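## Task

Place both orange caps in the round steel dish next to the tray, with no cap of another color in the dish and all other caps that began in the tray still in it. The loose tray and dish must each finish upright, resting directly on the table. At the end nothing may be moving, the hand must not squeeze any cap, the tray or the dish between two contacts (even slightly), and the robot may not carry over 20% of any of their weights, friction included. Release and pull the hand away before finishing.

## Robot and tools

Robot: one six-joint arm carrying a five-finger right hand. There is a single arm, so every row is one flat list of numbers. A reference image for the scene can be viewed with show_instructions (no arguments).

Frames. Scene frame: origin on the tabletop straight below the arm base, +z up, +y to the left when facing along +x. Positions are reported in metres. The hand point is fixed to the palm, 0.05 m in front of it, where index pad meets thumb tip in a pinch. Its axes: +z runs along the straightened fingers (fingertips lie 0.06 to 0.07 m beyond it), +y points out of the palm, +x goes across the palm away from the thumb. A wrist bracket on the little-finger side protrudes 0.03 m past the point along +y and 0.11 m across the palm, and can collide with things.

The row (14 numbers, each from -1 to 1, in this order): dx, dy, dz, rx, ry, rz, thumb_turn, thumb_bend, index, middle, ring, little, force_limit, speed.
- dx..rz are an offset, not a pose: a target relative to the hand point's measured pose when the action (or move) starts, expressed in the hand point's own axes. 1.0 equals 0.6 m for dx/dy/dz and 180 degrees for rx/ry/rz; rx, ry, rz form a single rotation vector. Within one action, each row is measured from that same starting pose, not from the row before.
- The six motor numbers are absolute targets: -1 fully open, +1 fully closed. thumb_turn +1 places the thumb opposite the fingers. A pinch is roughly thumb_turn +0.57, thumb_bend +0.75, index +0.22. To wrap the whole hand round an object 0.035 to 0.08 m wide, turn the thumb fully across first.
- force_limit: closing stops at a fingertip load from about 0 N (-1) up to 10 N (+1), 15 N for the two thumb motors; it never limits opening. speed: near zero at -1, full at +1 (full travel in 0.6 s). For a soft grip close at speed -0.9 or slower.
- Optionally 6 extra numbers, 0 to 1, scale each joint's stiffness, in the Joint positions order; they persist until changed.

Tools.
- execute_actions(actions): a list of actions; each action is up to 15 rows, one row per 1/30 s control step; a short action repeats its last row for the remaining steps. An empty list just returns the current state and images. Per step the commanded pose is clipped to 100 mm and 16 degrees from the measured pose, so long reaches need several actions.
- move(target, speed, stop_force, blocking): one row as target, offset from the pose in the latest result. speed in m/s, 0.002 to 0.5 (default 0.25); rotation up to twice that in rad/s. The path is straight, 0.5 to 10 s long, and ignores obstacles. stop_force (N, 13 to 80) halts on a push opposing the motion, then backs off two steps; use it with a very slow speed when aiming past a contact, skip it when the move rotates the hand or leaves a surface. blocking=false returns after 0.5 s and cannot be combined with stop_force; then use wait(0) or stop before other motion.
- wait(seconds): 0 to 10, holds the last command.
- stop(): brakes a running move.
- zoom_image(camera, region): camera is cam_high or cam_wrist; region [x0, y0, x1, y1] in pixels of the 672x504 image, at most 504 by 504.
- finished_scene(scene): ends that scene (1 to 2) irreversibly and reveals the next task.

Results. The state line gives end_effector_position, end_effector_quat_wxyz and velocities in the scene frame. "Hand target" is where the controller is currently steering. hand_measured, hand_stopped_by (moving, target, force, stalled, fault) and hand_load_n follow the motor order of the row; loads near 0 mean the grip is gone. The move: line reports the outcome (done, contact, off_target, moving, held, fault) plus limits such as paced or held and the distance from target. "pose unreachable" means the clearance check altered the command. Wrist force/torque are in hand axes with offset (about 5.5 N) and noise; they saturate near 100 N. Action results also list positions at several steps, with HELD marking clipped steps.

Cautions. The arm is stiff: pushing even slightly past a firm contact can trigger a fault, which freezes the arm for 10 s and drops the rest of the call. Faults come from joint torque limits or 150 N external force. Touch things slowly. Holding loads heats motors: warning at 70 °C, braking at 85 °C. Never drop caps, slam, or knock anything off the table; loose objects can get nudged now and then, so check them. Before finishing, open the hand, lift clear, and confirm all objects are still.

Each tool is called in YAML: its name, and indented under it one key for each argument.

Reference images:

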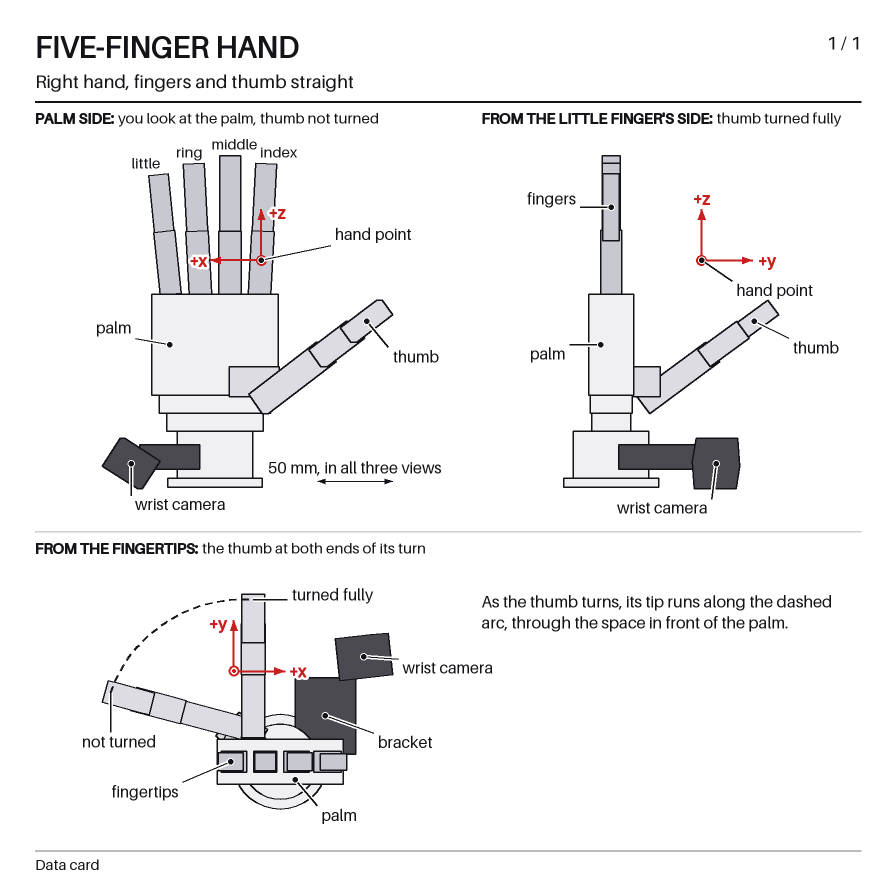

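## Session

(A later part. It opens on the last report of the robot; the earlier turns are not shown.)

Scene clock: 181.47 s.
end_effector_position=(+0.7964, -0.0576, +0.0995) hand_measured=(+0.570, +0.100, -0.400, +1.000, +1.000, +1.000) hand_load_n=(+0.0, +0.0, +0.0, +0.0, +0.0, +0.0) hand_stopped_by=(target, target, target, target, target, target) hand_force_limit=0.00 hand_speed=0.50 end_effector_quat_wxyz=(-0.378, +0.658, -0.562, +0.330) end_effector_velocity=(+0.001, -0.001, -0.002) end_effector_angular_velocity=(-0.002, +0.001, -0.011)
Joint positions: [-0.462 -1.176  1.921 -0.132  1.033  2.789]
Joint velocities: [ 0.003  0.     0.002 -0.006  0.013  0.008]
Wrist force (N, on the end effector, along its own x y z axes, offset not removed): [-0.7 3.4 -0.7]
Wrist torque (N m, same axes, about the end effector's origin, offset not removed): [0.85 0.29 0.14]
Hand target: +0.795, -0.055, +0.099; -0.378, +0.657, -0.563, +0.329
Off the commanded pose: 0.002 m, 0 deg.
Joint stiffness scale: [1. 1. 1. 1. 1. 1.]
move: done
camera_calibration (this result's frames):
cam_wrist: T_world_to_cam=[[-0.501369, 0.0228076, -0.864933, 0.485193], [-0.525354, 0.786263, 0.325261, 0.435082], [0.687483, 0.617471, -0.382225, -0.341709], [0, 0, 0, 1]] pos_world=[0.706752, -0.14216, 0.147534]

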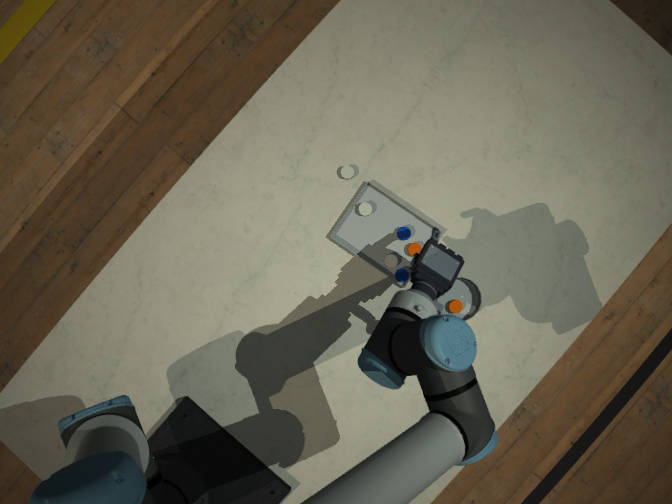

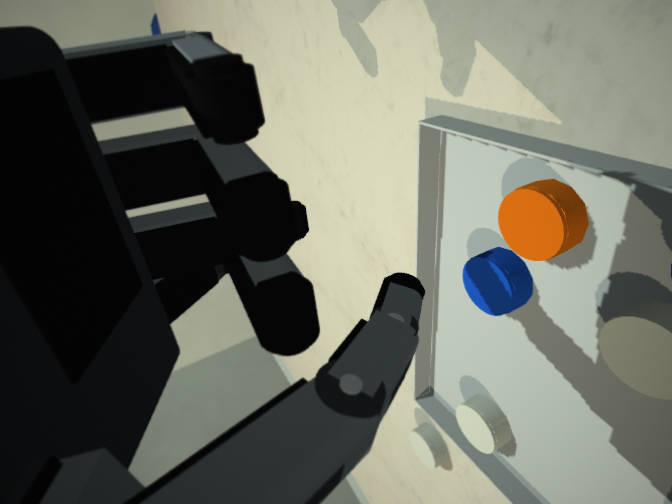

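move:
  target: [-0.0112, 0.0898, 0.026, 0, 0, 0, 0.57, 0.1, -0.4, 1, 1, 1, 0, 0.5]
  speed: 0.08

Scene clock: 188.03 s.
end_effector_position=(+0.7838, -0.0526, +0.0465) hand_measured=(+0.570, +0.100, -0.400, +1.000, +1.000, +1.000) hand_load_n=(+0.0, +0.0, +0.0, +0.0, +0.0, +0.0) hand_stopped_by=(target, target, target, target, target, target) hand_force_limit=0.00 hand_speed=0.50 end_effector_quat_wxyz=(-0.378, +0.658, -0.562, +0.330) end_effector_velocity=(+0.003, -0.003, +0.001) end_effector_angular_velocity=(-0.007, -0.011, -0.001)
Joint positions: [-0.465 -1.126  1.974 -0.234  1.03   2.788]
Joint velocities: [-0.001 -0.     0.    -0.013 -0.    -0.001]
Wrist force (N, on the end effector, along its own x y z axes, offset not removed): [0.9 -0.4 -3.6]
Wrist torque (N m, same axes, about the end effector's origin, offset not removed): [0.48 0.04 0.19]
Hand target: +0.782, -0.053, +0.045; -0.378, +0.658, -0.562, +0.330
Off the commanded pose: 0.002 m, 0 deg.
Joint stiffness scale: [1. 1. 1. 1. 1. 1.]
move: done
camera_calibration (this result's frames):
cam_wrist: T_world_to_cam=[[-0.500997, 0.0226229, -0.865153, 0.432586], [-0.525866, 0.785998, 0.325074, 0.442187], [0.687362, 0.617815, -0.381886, -0.35627], [0, 0, 0, 1]] pos_world=[0.694142, -0.137235, 0.0944551]

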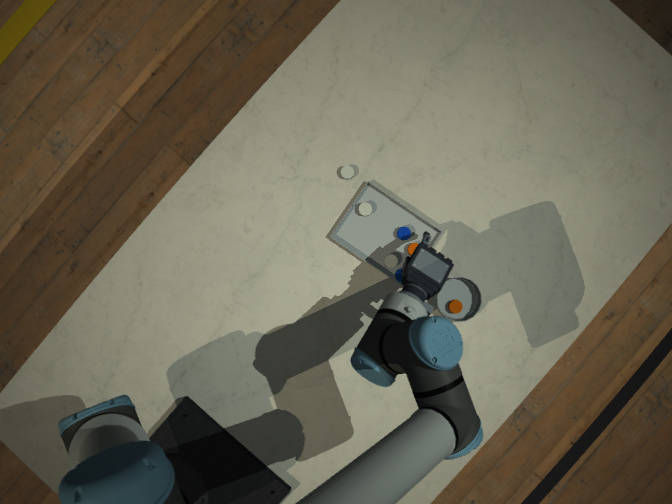

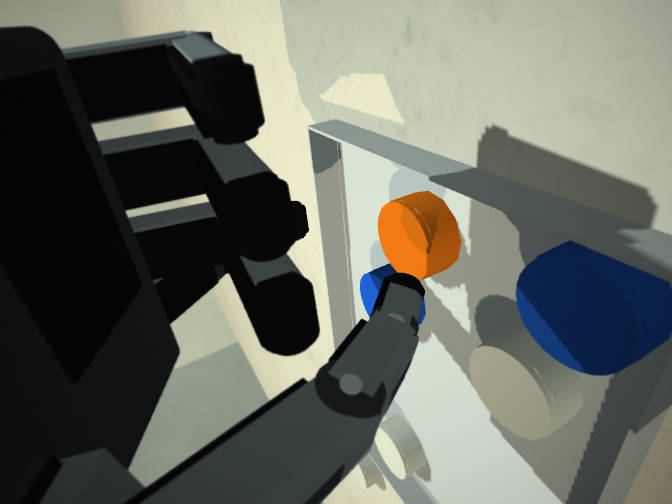

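zoom_image:
  camera: "cam_high"
  region: [370, 200, 490, 300]

Region (370, 200, 490, 300) of cam_high's 672x504 image, scaled by 4.200, with more detail than that image has.

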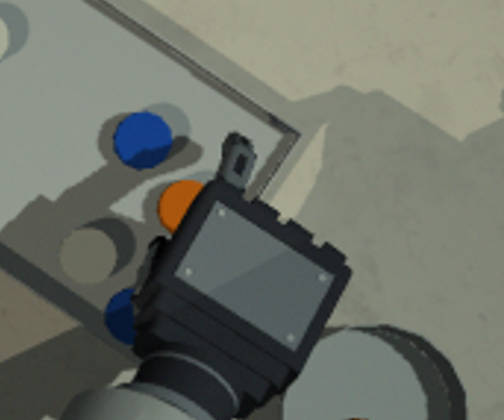

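move:
  target: [-0.0067, 0.0289, 0.0167, 0, 0, 0, 0.57, 0.1, -0.4, 1, 1, 1, 0, 0.5]
  speed: 0.02
  stop_force: 15

Scene clock: 204.30 s.
end_effector_position=(+0.7849, -0.0512, +0.0286) hand_measured=(+0.570, +0.100, -0.400, +1.000, +1.000, +1.000) hand_load_n=(+0.0, +0.0, +0.0, +0.0, +0.0, +0.0) hand_stopped_by=(target, target, target, target, target, target) hand_force_limit=0.00 hand_speed=0.50 end_effector_quat_wxyz=(-0.378, +0.657, -0.561, +0.331) end_effector_velocity=(+0.001, -0.003, +0.000) end_effector_angular_velocity=(-0.004, -0.005, -0.003)
Joint positions: [-0.461 -1.102  1.981 -0.269  1.034  2.79 ]
Joint velocities: [-0.002 -0.     0.    -0.006  0.002 -0.   ]
Wrist force (N, on the end effector, along its own x y z axes, offset not removed): [-2.6 0.7 0.6]
Wrist torque (N m, same axes, about the end effector's origin, offset not removed): [0.47 0.72 -0.02]
Hand target: +0.783, -0.049, +0.026; -0.378, +0.658, -0.562, +0.330
Off the commanded pose: 0.004 m, 0 deg.
Joint stiffness scale: [1. 1. 1. 1. 1. 1.]
move: off_target
camera_calibration (this result's frames):
cam_wrist: T_world_to_cam=[[-0.498362, 0.0211001, -0.866712, 0.415561], [-0.526489, 0.786891, 0.321889, 0.448075], [0.6888, 0.616731, -0.381048, -0.365947], [0, 0, 0, 1]] pos_world=[0.69507, -0.135663, 0.0764988]

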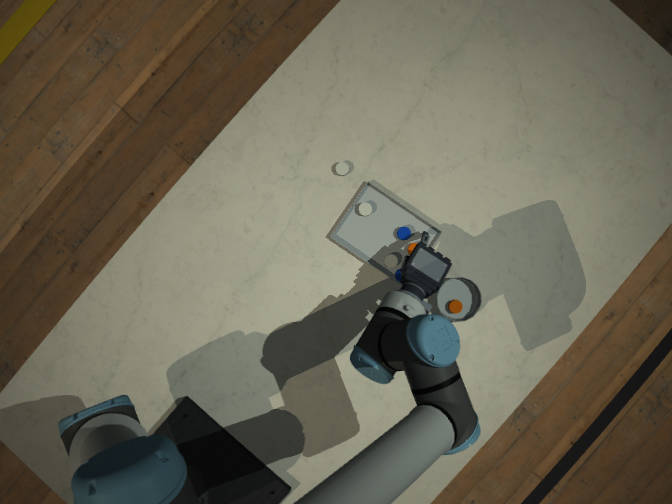

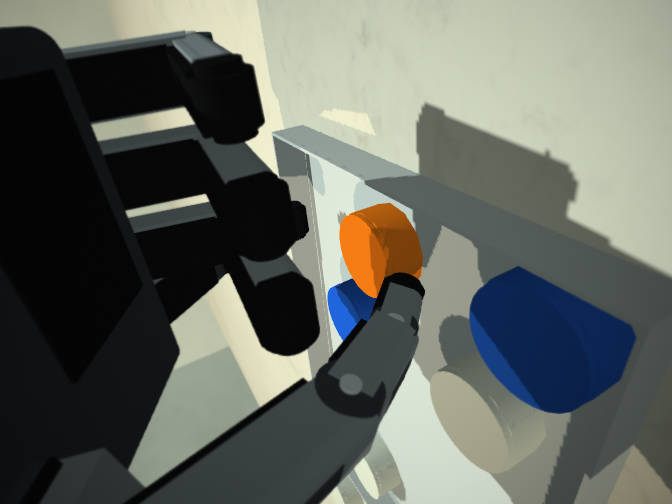

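move:
  target: [-0.0075, 0.0025, -0.0043, 0, 0, 0, 0.57, 0.1, -0.4, 1, 1, 1, 0, 0.5]
  speed: 0.02

Scene clock: 211.93 s.
end_effector_position=(+0.7828, -0.0494, +0.0289) hand_measured=(+0.570, +0.100, -0.400, +1.000, +1.000, +1.000) hand_load_n=(+0.0, +0.0, +0.0, +0.0, +0.0, +0.0) hand_stopped_by=(target, target, target, target, target, target) hand_force_limit=0.00 hand_speed=0.50 end_effector_quat_wxyz=(-0.378, +0.657, -0.561, +0.332) end_effector_velocity=(-0.001, +0.004, +0.001) end_effector_angular_velocity=(-0.001, -0.001, +0.003)
Joint positions: [-0.46  -1.106  1.986 -0.273  1.035  2.79 ]
Joint velocities: [ 0.004 -0.003  0.003 -0.002  0.001  0.   ]
Wrist force (N, on the end effector, along its own x y z axes, offset not removed): [-0.9 1.9 -2.3]
Wrist torque (N m, same axes, about the end effector's origin, offset not removed): [0.91 0.58 0.20]
Hand target: +0.781, -0.047, +0.029; -0.378, +0.657, -0.561, +0.331
Off the commanded pose: 0.003 m, 0 deg.
Joint stiffness scale: [1. 1. 1. 1. 1. 1.]
move: done
camera_calibration (this result's frames):
cam_wrist: T_world_to_cam=[[-0.497338, 0.0203473, -0.867318, 0.413887], [-0.526647, 0.787367, 0.320462, 0.445747], [0.689418, 0.616148, -0.380872, -0.366012], [0, 0, 0, 1]] pos_world=[0.692929, -0.13387, 0.0767231]

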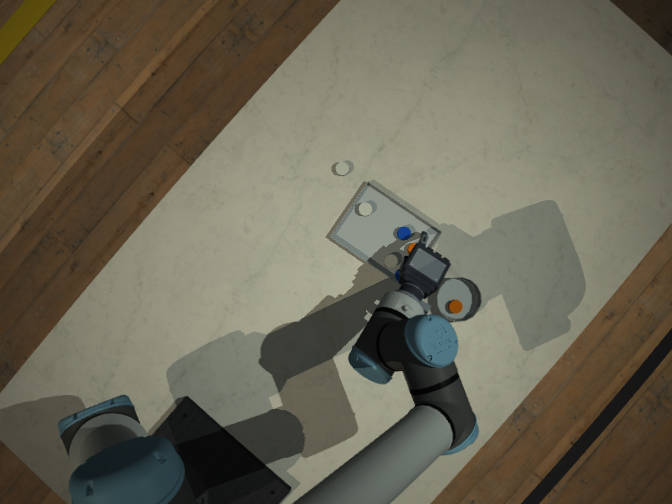

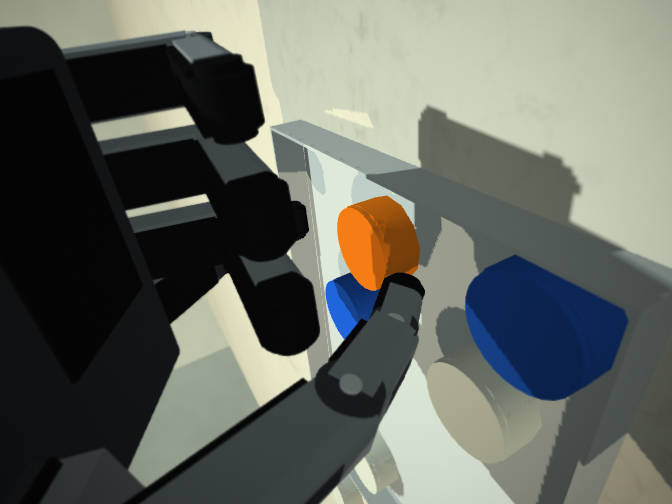

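move:
  target: [0, 0.0180, 0.0104, 0, 0, 0, 0.57, 0.1, -0.4, 1, 1, 1, 0, 0.5]
  speed: 0.012
  stop_force: 13

Scene clock: 217.80 s.
end_effector_position=(+0.7848, -0.0505, +0.0187) hand_measured=(+0.570, +0.100, -0.400, +1.000, +1.000, +1.000) hand_load_n=(+0.0, +0.0, +0.0, +0.0, +0.0, +0.0) hand_stopped_by=(target, target, target, target, target, target) hand_force_limit=0.00 hand_speed=0.50 end_effector_quat_wxyz=(-0.378, +0.657, -0.560, +0.333) end_effector_velocity=(+0.000, +0.001, -0.001) end_effector_angular_velocity=(+0.000, -0.003, +0.002)
Joint positions: [-0.46  -1.09   1.987 -0.293  1.035  2.791]
Joint velocities: [ 0.     0.002  0.001 -0.005 -0.002  0.   ]
Wrist force (N, on the end effector, along its own x y z axes, offset not removed): [-2.0 2.7 -0.4]
Wrist torque (N m, same axes, about the end effector's origin, offset not removed): [0.90 0.55 -0.10]
Hand target: +0.783, -0.050, +0.016; -0.378, +0.657, -0.561, +0.332
Off the commanded pose: 0.003 m, 0 deg.
Joint stiffness scale: [1. 1. 1. 1. 1. 1.]
move: done
camera_calibration (this result's frames):
cam_wrist: T_world_to_cam=[[-0.494937, 0.0191457, -0.868718, 0.404143], [-0.52744, 0.787889, 0.317864, 0.451584], [0.69054, 0.615519, -0.379857, -0.371571], [0, 0, 0, 1]] pos_world=[0.694793, -0.134827, 0.0663998]

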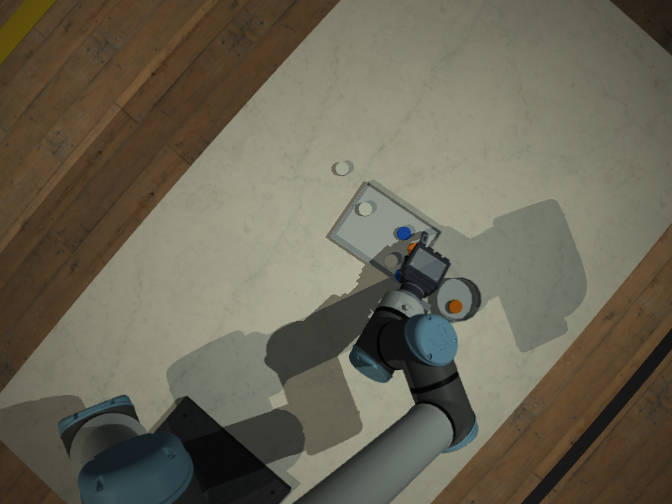

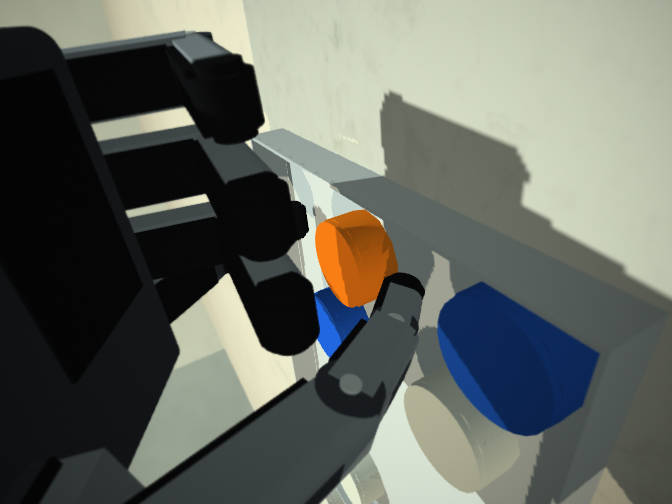

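Close the pinch.

execute_actions:
  actions:
    - [[0,0,0,0,0,0,0.57,0.75,0.22,1,1,1,0,-0.6]]
    - [[0,0,0,0,0,0,0.57,0.75,0.22,1,1,1,0,-0.6]]
    - [[0,0,0,0,0,0,0.57,0.75,0.22,1,1,1,0,-0.6]]

Scene clock: 221.20 s.
end_effector_position=(+0.7849, -0.0505, +0.0187) hand_measured=(+0.570, +0.338, -0.094, +1.000, +1.000, +1.000) hand_load_n=(-0.5, +7.5, +11.0, +0.0, +0.0, +0.0) hand_stopped_by=(target, force, force, target, target, target) hand_force_limit=0.00 hand_speed=-0.60 end_effector_quat_wxyz=(-0.379, +0.657, -0.560, +0.334) end_effector_velocity=(+0.001, +0.001, +0.000) end_effector_angular_velocity=(-0.000, -0.001, +0.001)
Joint positions: [-0.46  -1.09   1.987 -0.294  1.035  2.791]
Joint velocities: [ 0.002 -0.    -0.    -0.001  0.001  0.001]
Wrist force (N, on the end effector, along its own x y z axes, offset not removed): [0.4 1.3 0.7]
Wrist torque (N m, same axes, about the end effector's origin, offset not removed): [0.54 0.08 0.07]
Hand target: +0.785, -0.051, +0.019; -0.379, +0.657, -0.560, +0.334
Off the commanded pose: 0.000 m, 0 deg.
Joint stiffness scale: [1. 1. 1. 1. 1. 1.]
Step readings (end_effector_position; steps 1 to 15: 1st action; 16 to 30: 2nd action; 31 to 45: 3rd action):
0: (+0.7849, -0.0505, +0.0187)
1: (+0.7849, -0.0505, +0.0187)
2: (+0.7849, -0.0505, +0.0187)
4: (+0.7849, -0.0505, +0.0187)
8: (+0.7849, -0.0505, +0.0187)
15: (+0.7849, -0.0505, +0.0187)
16: (+0.7849, -0.0505, +0.0187)
17: (+0.7849, -0.0505, +0.0187)
19: (+0.7849, -0.0505, +0.0187)
23: (+0.7849, -0.0505, +0.0187)
30: (+0.7849, -0.0505, +0.0187)
31: (+0.7849, -0.0505, +0.0187)
32: (+0.7849, -0.0505, +0.0187)
34: (+0.7849, -0.0505, +0.0187)
38: (+0.7849, -0.0505, +0.0187)
45: end_effector_position above
camera_calibration (this result's frames):
cam_wrist: T_world_to_cam=[[-0.494513, 0.0189239, -0.868964, 0.403876], [-0.527597, 0.787969, 0.317406, 0.451833], [0.690723, 0.615424, -0.379676, -0.371766], [0, 0, 0, 1]] pos_world=[0.694895, -0.13488, 0.0663889]

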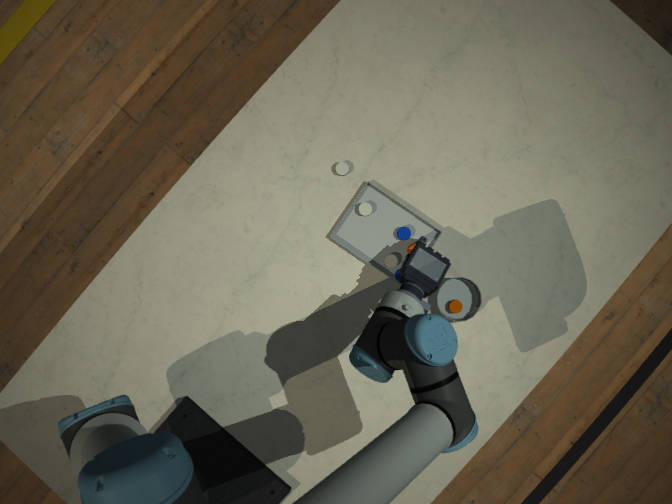

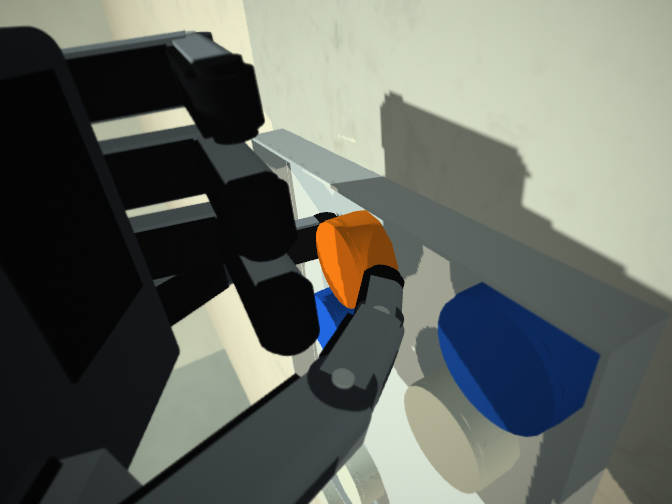

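move:
  target: [0, -0.101, -0.0583, 0, 0, 0, 0.57, 0.75, 0.22, 1, 1, 1, 0, -0.6]
  speed: 0.08

move:
  target: [0.2390, 0.0336, -0.0370, 0, 0, 0, 0.57, 0.75, 0.22, 1, 1, 1, 0, -0.6]
  speed: 0.15

Scene clock: 226.30 s.
end_effector_position=(+0.7831, -0.0492, +0.0875) hand_measured=(+0.570, +0.338, -0.094, +1.000, +1.000, +1.000) hand_load_n=(-0.5, +7.5, +11.0, +0.0, +0.0, +0.0) hand_stopped_by=(target, force, force, target, target, target) hand_force_limit=0.00 hand_speed=-0.60 end_effector_quat_wxyz=(-0.379, +0.657, -0.560, +0.334) end_effector_velocity=(-0.003, +0.002, -0.001) end_effector_angular_velocity=(+0.007, +0.011, +0.001)
Joint positions: [-0.46  -1.183  1.964 -0.176  1.035  2.791]
Joint velocities: [ 0.001  0.     0.     0.012 -0.001  0.001]
Wrist force (N, on the end effector, along its own x y z axes, offset not removed): [-0.9 -1.8 0.0]
Wrist torque (N m, same axes, about the end effector's origin, offset not removed): [-0.15 0.40 0.00]
Hand target: +0.784, -0.050, +0.089; -0.379, +0.657, -0.560, +0.334
Off the commanded pose: 0.002 m, 0 deg.
Joint stiffness scale: [1. 1. 1. 1. 1. 1.]
move: done
camera_calibration (this result's frames):
cam_wrist: T_world_to_cam=[[-0.494751, 0.0190482, -0.868826, 0.462879], [-0.527509, 0.787924, 0.317663, 0.427859], [0.69062, 0.615477, -0.379778, -0.345065], [0, 0, 0, 1]] pos_world=[0.693018, -0.133557, 0.135198]

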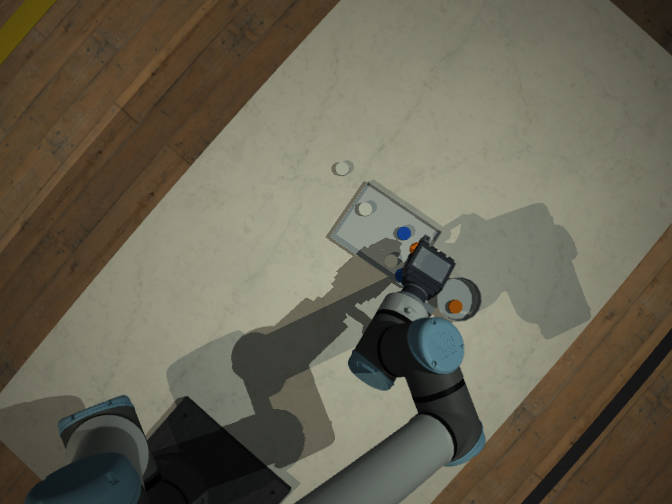

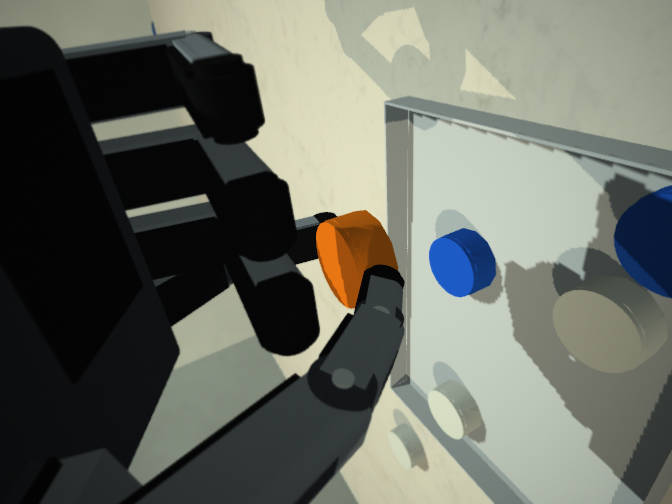

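Scene clock: 227.80 s.
end_effector_position=(+0.7742, -0.1940, +0.0819) hand_measured=(+0.570, +0.338, -0.094, +1.000, +1.000, +1.000) hand_load_n=(-0.5, +7.5, +11.0, +0.0, +0.0, +0.0) hand_stopped_by=(target, force, force, target, target, target) hand_force_limit=0.00 hand_speed=-0.60 end_effector_quat_wxyz=(-0.378, +0.656, -0.562, +0.333) end_effector_velocity=(-0.000, +0.002, +0.003) end_effector_angular_velocity=(-0.000, +0.001, +0.018)
Joint positions: [-0.673 -1.113  1.88  -0.071  0.867  2.635]
Joint velocities: [-0.    -0.    -0.006  0.018 -0.013 -0.016]
Wrist force (N, on the end effector, along its own x y z axes, offset not removed): [-1.7 0.9 0.8]
Wrist torque (N m, same axes, about the end effector's origin, offset not removed): [0.36 0.47 0.04]
Hand target: +0.776, -0.195, +0.083; -0.379, +0.657, -0.560, +0.334
Off the commanded pose: 0.002 m, 0 deg.
Joint stiffness scale: [1. 1. 1. 1. 1. 1.]
move: done
camera_calibration (this result's frames):
cam_wrist: T_world_to_cam=[[-0.495654, 0.0220366, -0.86824, 0.457683], [-0.524632, 0.789091, 0.319525, 0.536895], [0.692162, 0.61388, -0.379555, -0.253434], [0, 0, 0, 1]] pos_world=[0.683942, -0.278167, 0.129635]

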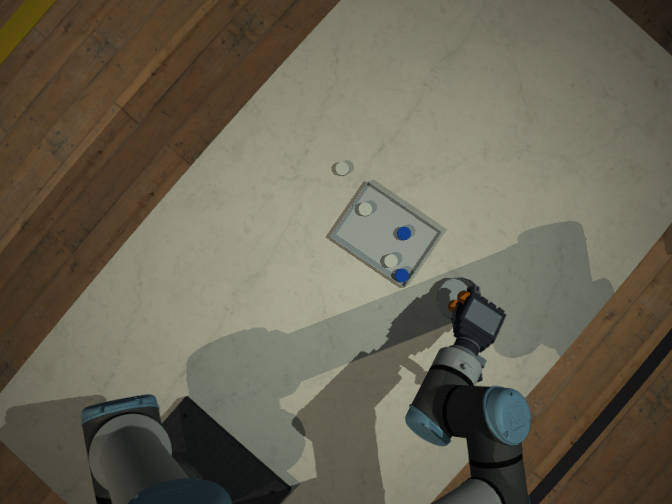

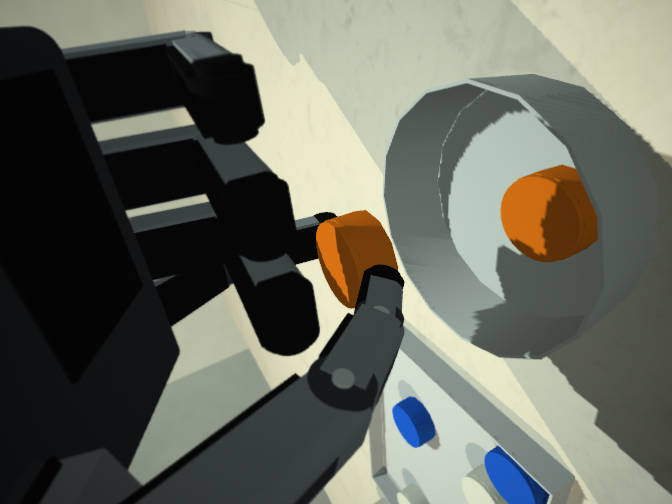

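move:
  target: [-0.0203, 0.0557, 0.0433, 0, 0, 0, 0.57, 0.75, 0.22, 1, 1, 1, 0, -0.6]
  speed: 0.05
  stop_force: 15

Scene clock: 238.70 s.
end_effector_position=(+0.7793, -0.1839, +0.0417) hand_measured=(+0.570, +0.338, -0.094, +1.000, +1.000, +1.000) hand_load_n=(-0.5, +7.5, +11.0, +0.0, +0.0, +0.0) hand_stopped_by=(target, force, force, target, target, target) hand_force_limit=0.00 hand_speed=-0.60 end_effector_quat_wxyz=(-0.378, +0.656, -0.561, +0.335) end_effector_velocity=(+0.002, -0.001, +0.000) end_effector_angular_velocity=(-0.006, -0.005, -0.002)
Joint positions: [-0.655 -1.065  1.898 -0.149  0.882  2.651]
Joint velocities: [ 0.001 -0.    -0.    -0.008  0.003  0.001]
Wrist force (N, on the end effector, along its own x y z axes, offset not removed): [-3.3 3.9 1.6]
Wrist torque (N m, same axes, about the end effector's origin, offset not removed): [0.91 0.69 -0.11]
Hand target: +0.779, -0.182, +0.040; -0.378, +0.656, -0.562, +0.333
Off the commanded pose: 0.003 m, 0 deg.
Joint stiffness scale: [1. 1. 1. 1. 1. 1.]
move: done
camera_calibration (this result's frames):
cam_wrist: T_world_to_cam=[[-0.493958, 0.0205645, -0.869243, 0.423475], [-0.525053, 0.789808, 0.317053, 0.54507], [0.693055, 0.61301, -0.379334, -0.279352], [0, 0, 0, 1]] pos_world=[0.688975, -0.267964, 0.0893182]

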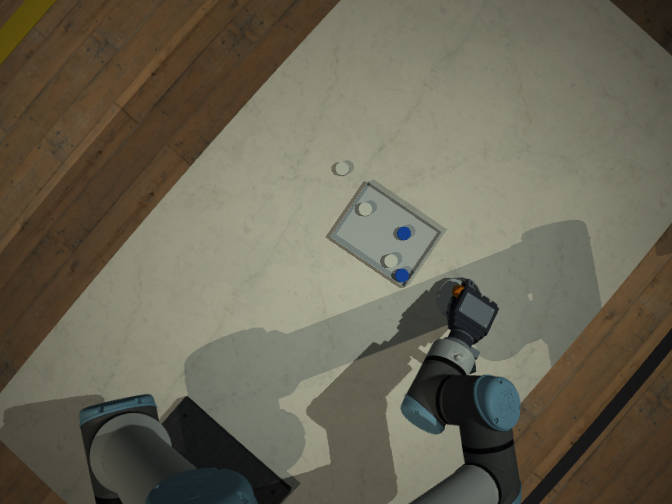

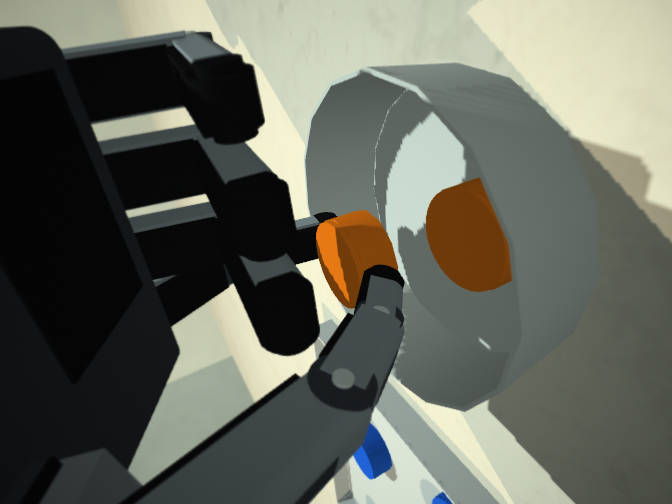

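execute_actions:
  actions:
    - [[0,0,0,0,0,0,0.57,0.22,-0.3,1,1,1,0,-0.3]]
    - [[0,0,0,0,0,0,0.57,0.22,-0.3,1,1,1,0,-0.3]]

move:
  target: [0.1, -0.2, -0.1155, 0, 0, 0, 0.57, 0.22, -0.3, 1, 1, 1, 0, -0.3]
  speed: 0.1

Scene clock: 243.67 s.
end_effector_position=(+0.7795, -0.1841, +0.0417) hand_measured=(+0.570, +0.220, -0.300, +1.000, +1.000, +1.000) hand_load_n=(+0.0, +0.0, +0.0, +0.0, +0.0, +0.0) hand_stopped_by=(target, target, target, target, target, target) hand_force_limit=0.00 hand_speed=-0.30 end_effector_quat_wxyz=(-0.378, +0.656, -0.561, +0.335) end_effector_velocity=(-0.000, -0.001, -0.000) end_effector_angular_velocity=(+0.000, +0.001, -0.002)
Joint positions: [-0.655 -1.065  1.898 -0.15   0.882  2.651]
Joint velocities: [-0.001 -0.     0.     0.     0.001  0.001]
Wrist force (N, on the end effector, along its own x y z axes, offset not removed): [4.2 1.3 -3.3]
Wrist torque (N m, same axes, about the end effector's origin, offset not removed): [0.74 -0.28 0.34]
Hand target: +0.780, -0.184, +0.042; -0.378, +0.656, -0.561, +0.335
Off the commanded pose: 0.000 m, 0 deg.
Joint stiffness scale: [1. 1. 1. 1. 1. 1.]
Step readings (end_effector_position; steps 1 to 15: 1st action; 16 to 30: 2nd action):
0: (+0.7796, -0.1842, +0.0417)
1: (+0.7796, -0.1842, +0.0417)
2: (+0.7796, -0.1842, +0.0417)
4: (+0.7796, -0.1842, +0.0417)
8: (+0.7796, -0.1842, +0.0417)
15: (+0.7795, -0.1841, +0.0417)
16: (+0.7795, -0.1841, +0.0417)
17: (+0.7795, -0.1841, +0.0417)
19: (+0.7795, -0.1841, +0.0417)
23: (+0.7795, -0.1841, +0.0417)
30: end_effector_position above
camera_calibration (this result's frames):
cam_wrist: T_world_to_cam=[[-0.493571, 0.0204623, -0.869465, 0.423254], [-0.524924, 0.790084, 0.316579, 0.545245], [0.693428, 0.612657, -0.379221, -0.279717], [0, 0, 0, 1]] pos_world=[0.689082, -0.268079, 0.0893175]

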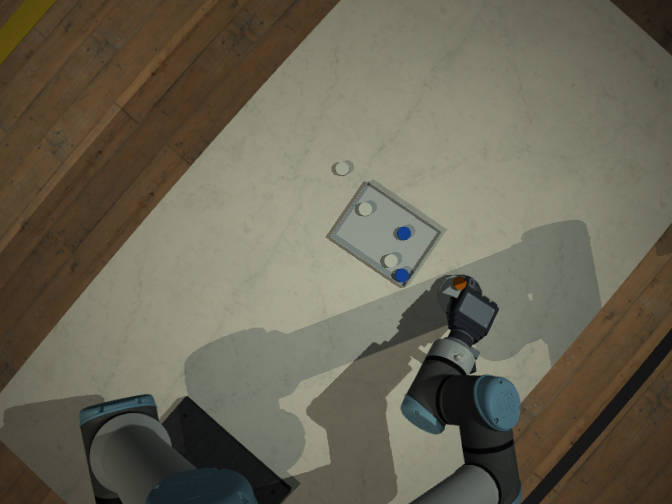

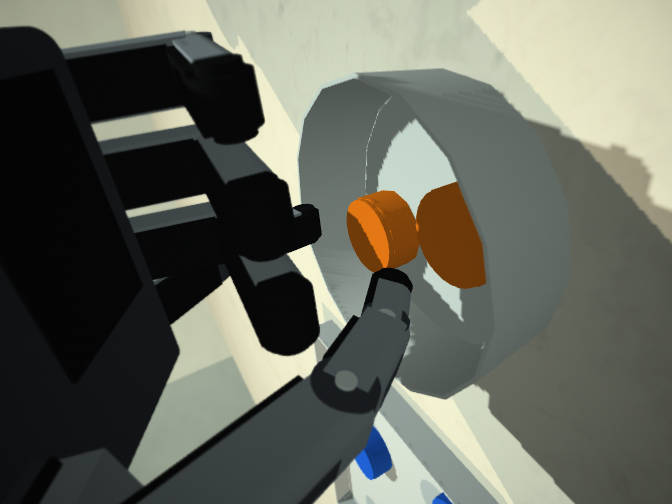

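Scene clock: 245.70 s.
end_effector_position=(+0.7858, -0.2394, +0.1796) hand_measured=(+0.570, +0.220, -0.300, +1.000, +1.000, +1.000) hand_load_n=(+0.0, +0.0, +0.0, +0.0, +0.0, +0.0) hand_stopped_by=(target, target, target, target, target, target) hand_force_limit=0.00 hand_speed=-0.30 end_effector_quat_wxyz=(-0.378, +0.656, -0.561, +0.334) end_effector_velocity=(-0.003, +0.001, +0.000) end_effector_angular_velocity=(+0.007, +0.009, +0.000)
Joint positions: [-0.717 -1.171  1.757  0.133  0.834  2.598]
Joint velocities: [-0.002 -0.001 -0.     0.014 -0.001 -0.003]
Wrist force (N, on the end effector, along its own x y z axes, offset not removed): [0.5 -0.5 -0.3]
Wrist torque (N m, same axes, about the end effector's origin, offset not removed): [0.22 0.22 0.07]
Hand target: +0.786, -0.242, +0.181; -0.378, +0.656, -0.561, +0.335
Off the commanded pose: 0.003 m, 0 deg.
Joint stiffness scale: [1. 1. 1. 1. 1. 1.]
move: done
camera_calibration (this result's frames):
cam_wrist: T_world_to_cam=[[-0.494532, 0.0216848, -0.868889, 0.548343], [-0.52452, 0.789685, 0.318241, 0.54787], [0.693049, 0.61313, -0.37915, -0.197516], [0, 0, 0, 1]] pos_world=[0.69543, -0.323433, 0.227206]

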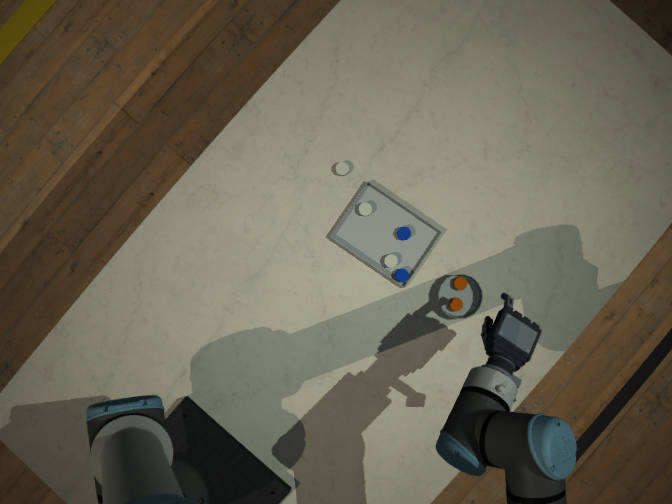

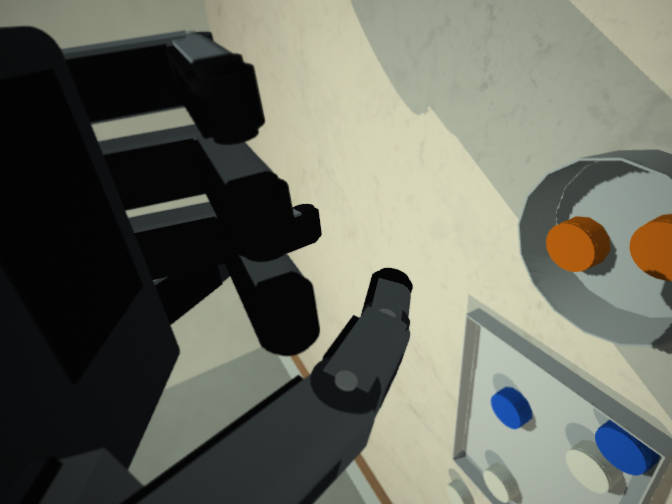

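Both caps are in the dish. Finishing scene 1.

finished_scene:
  scene: 1

The scene is finished: the task was done.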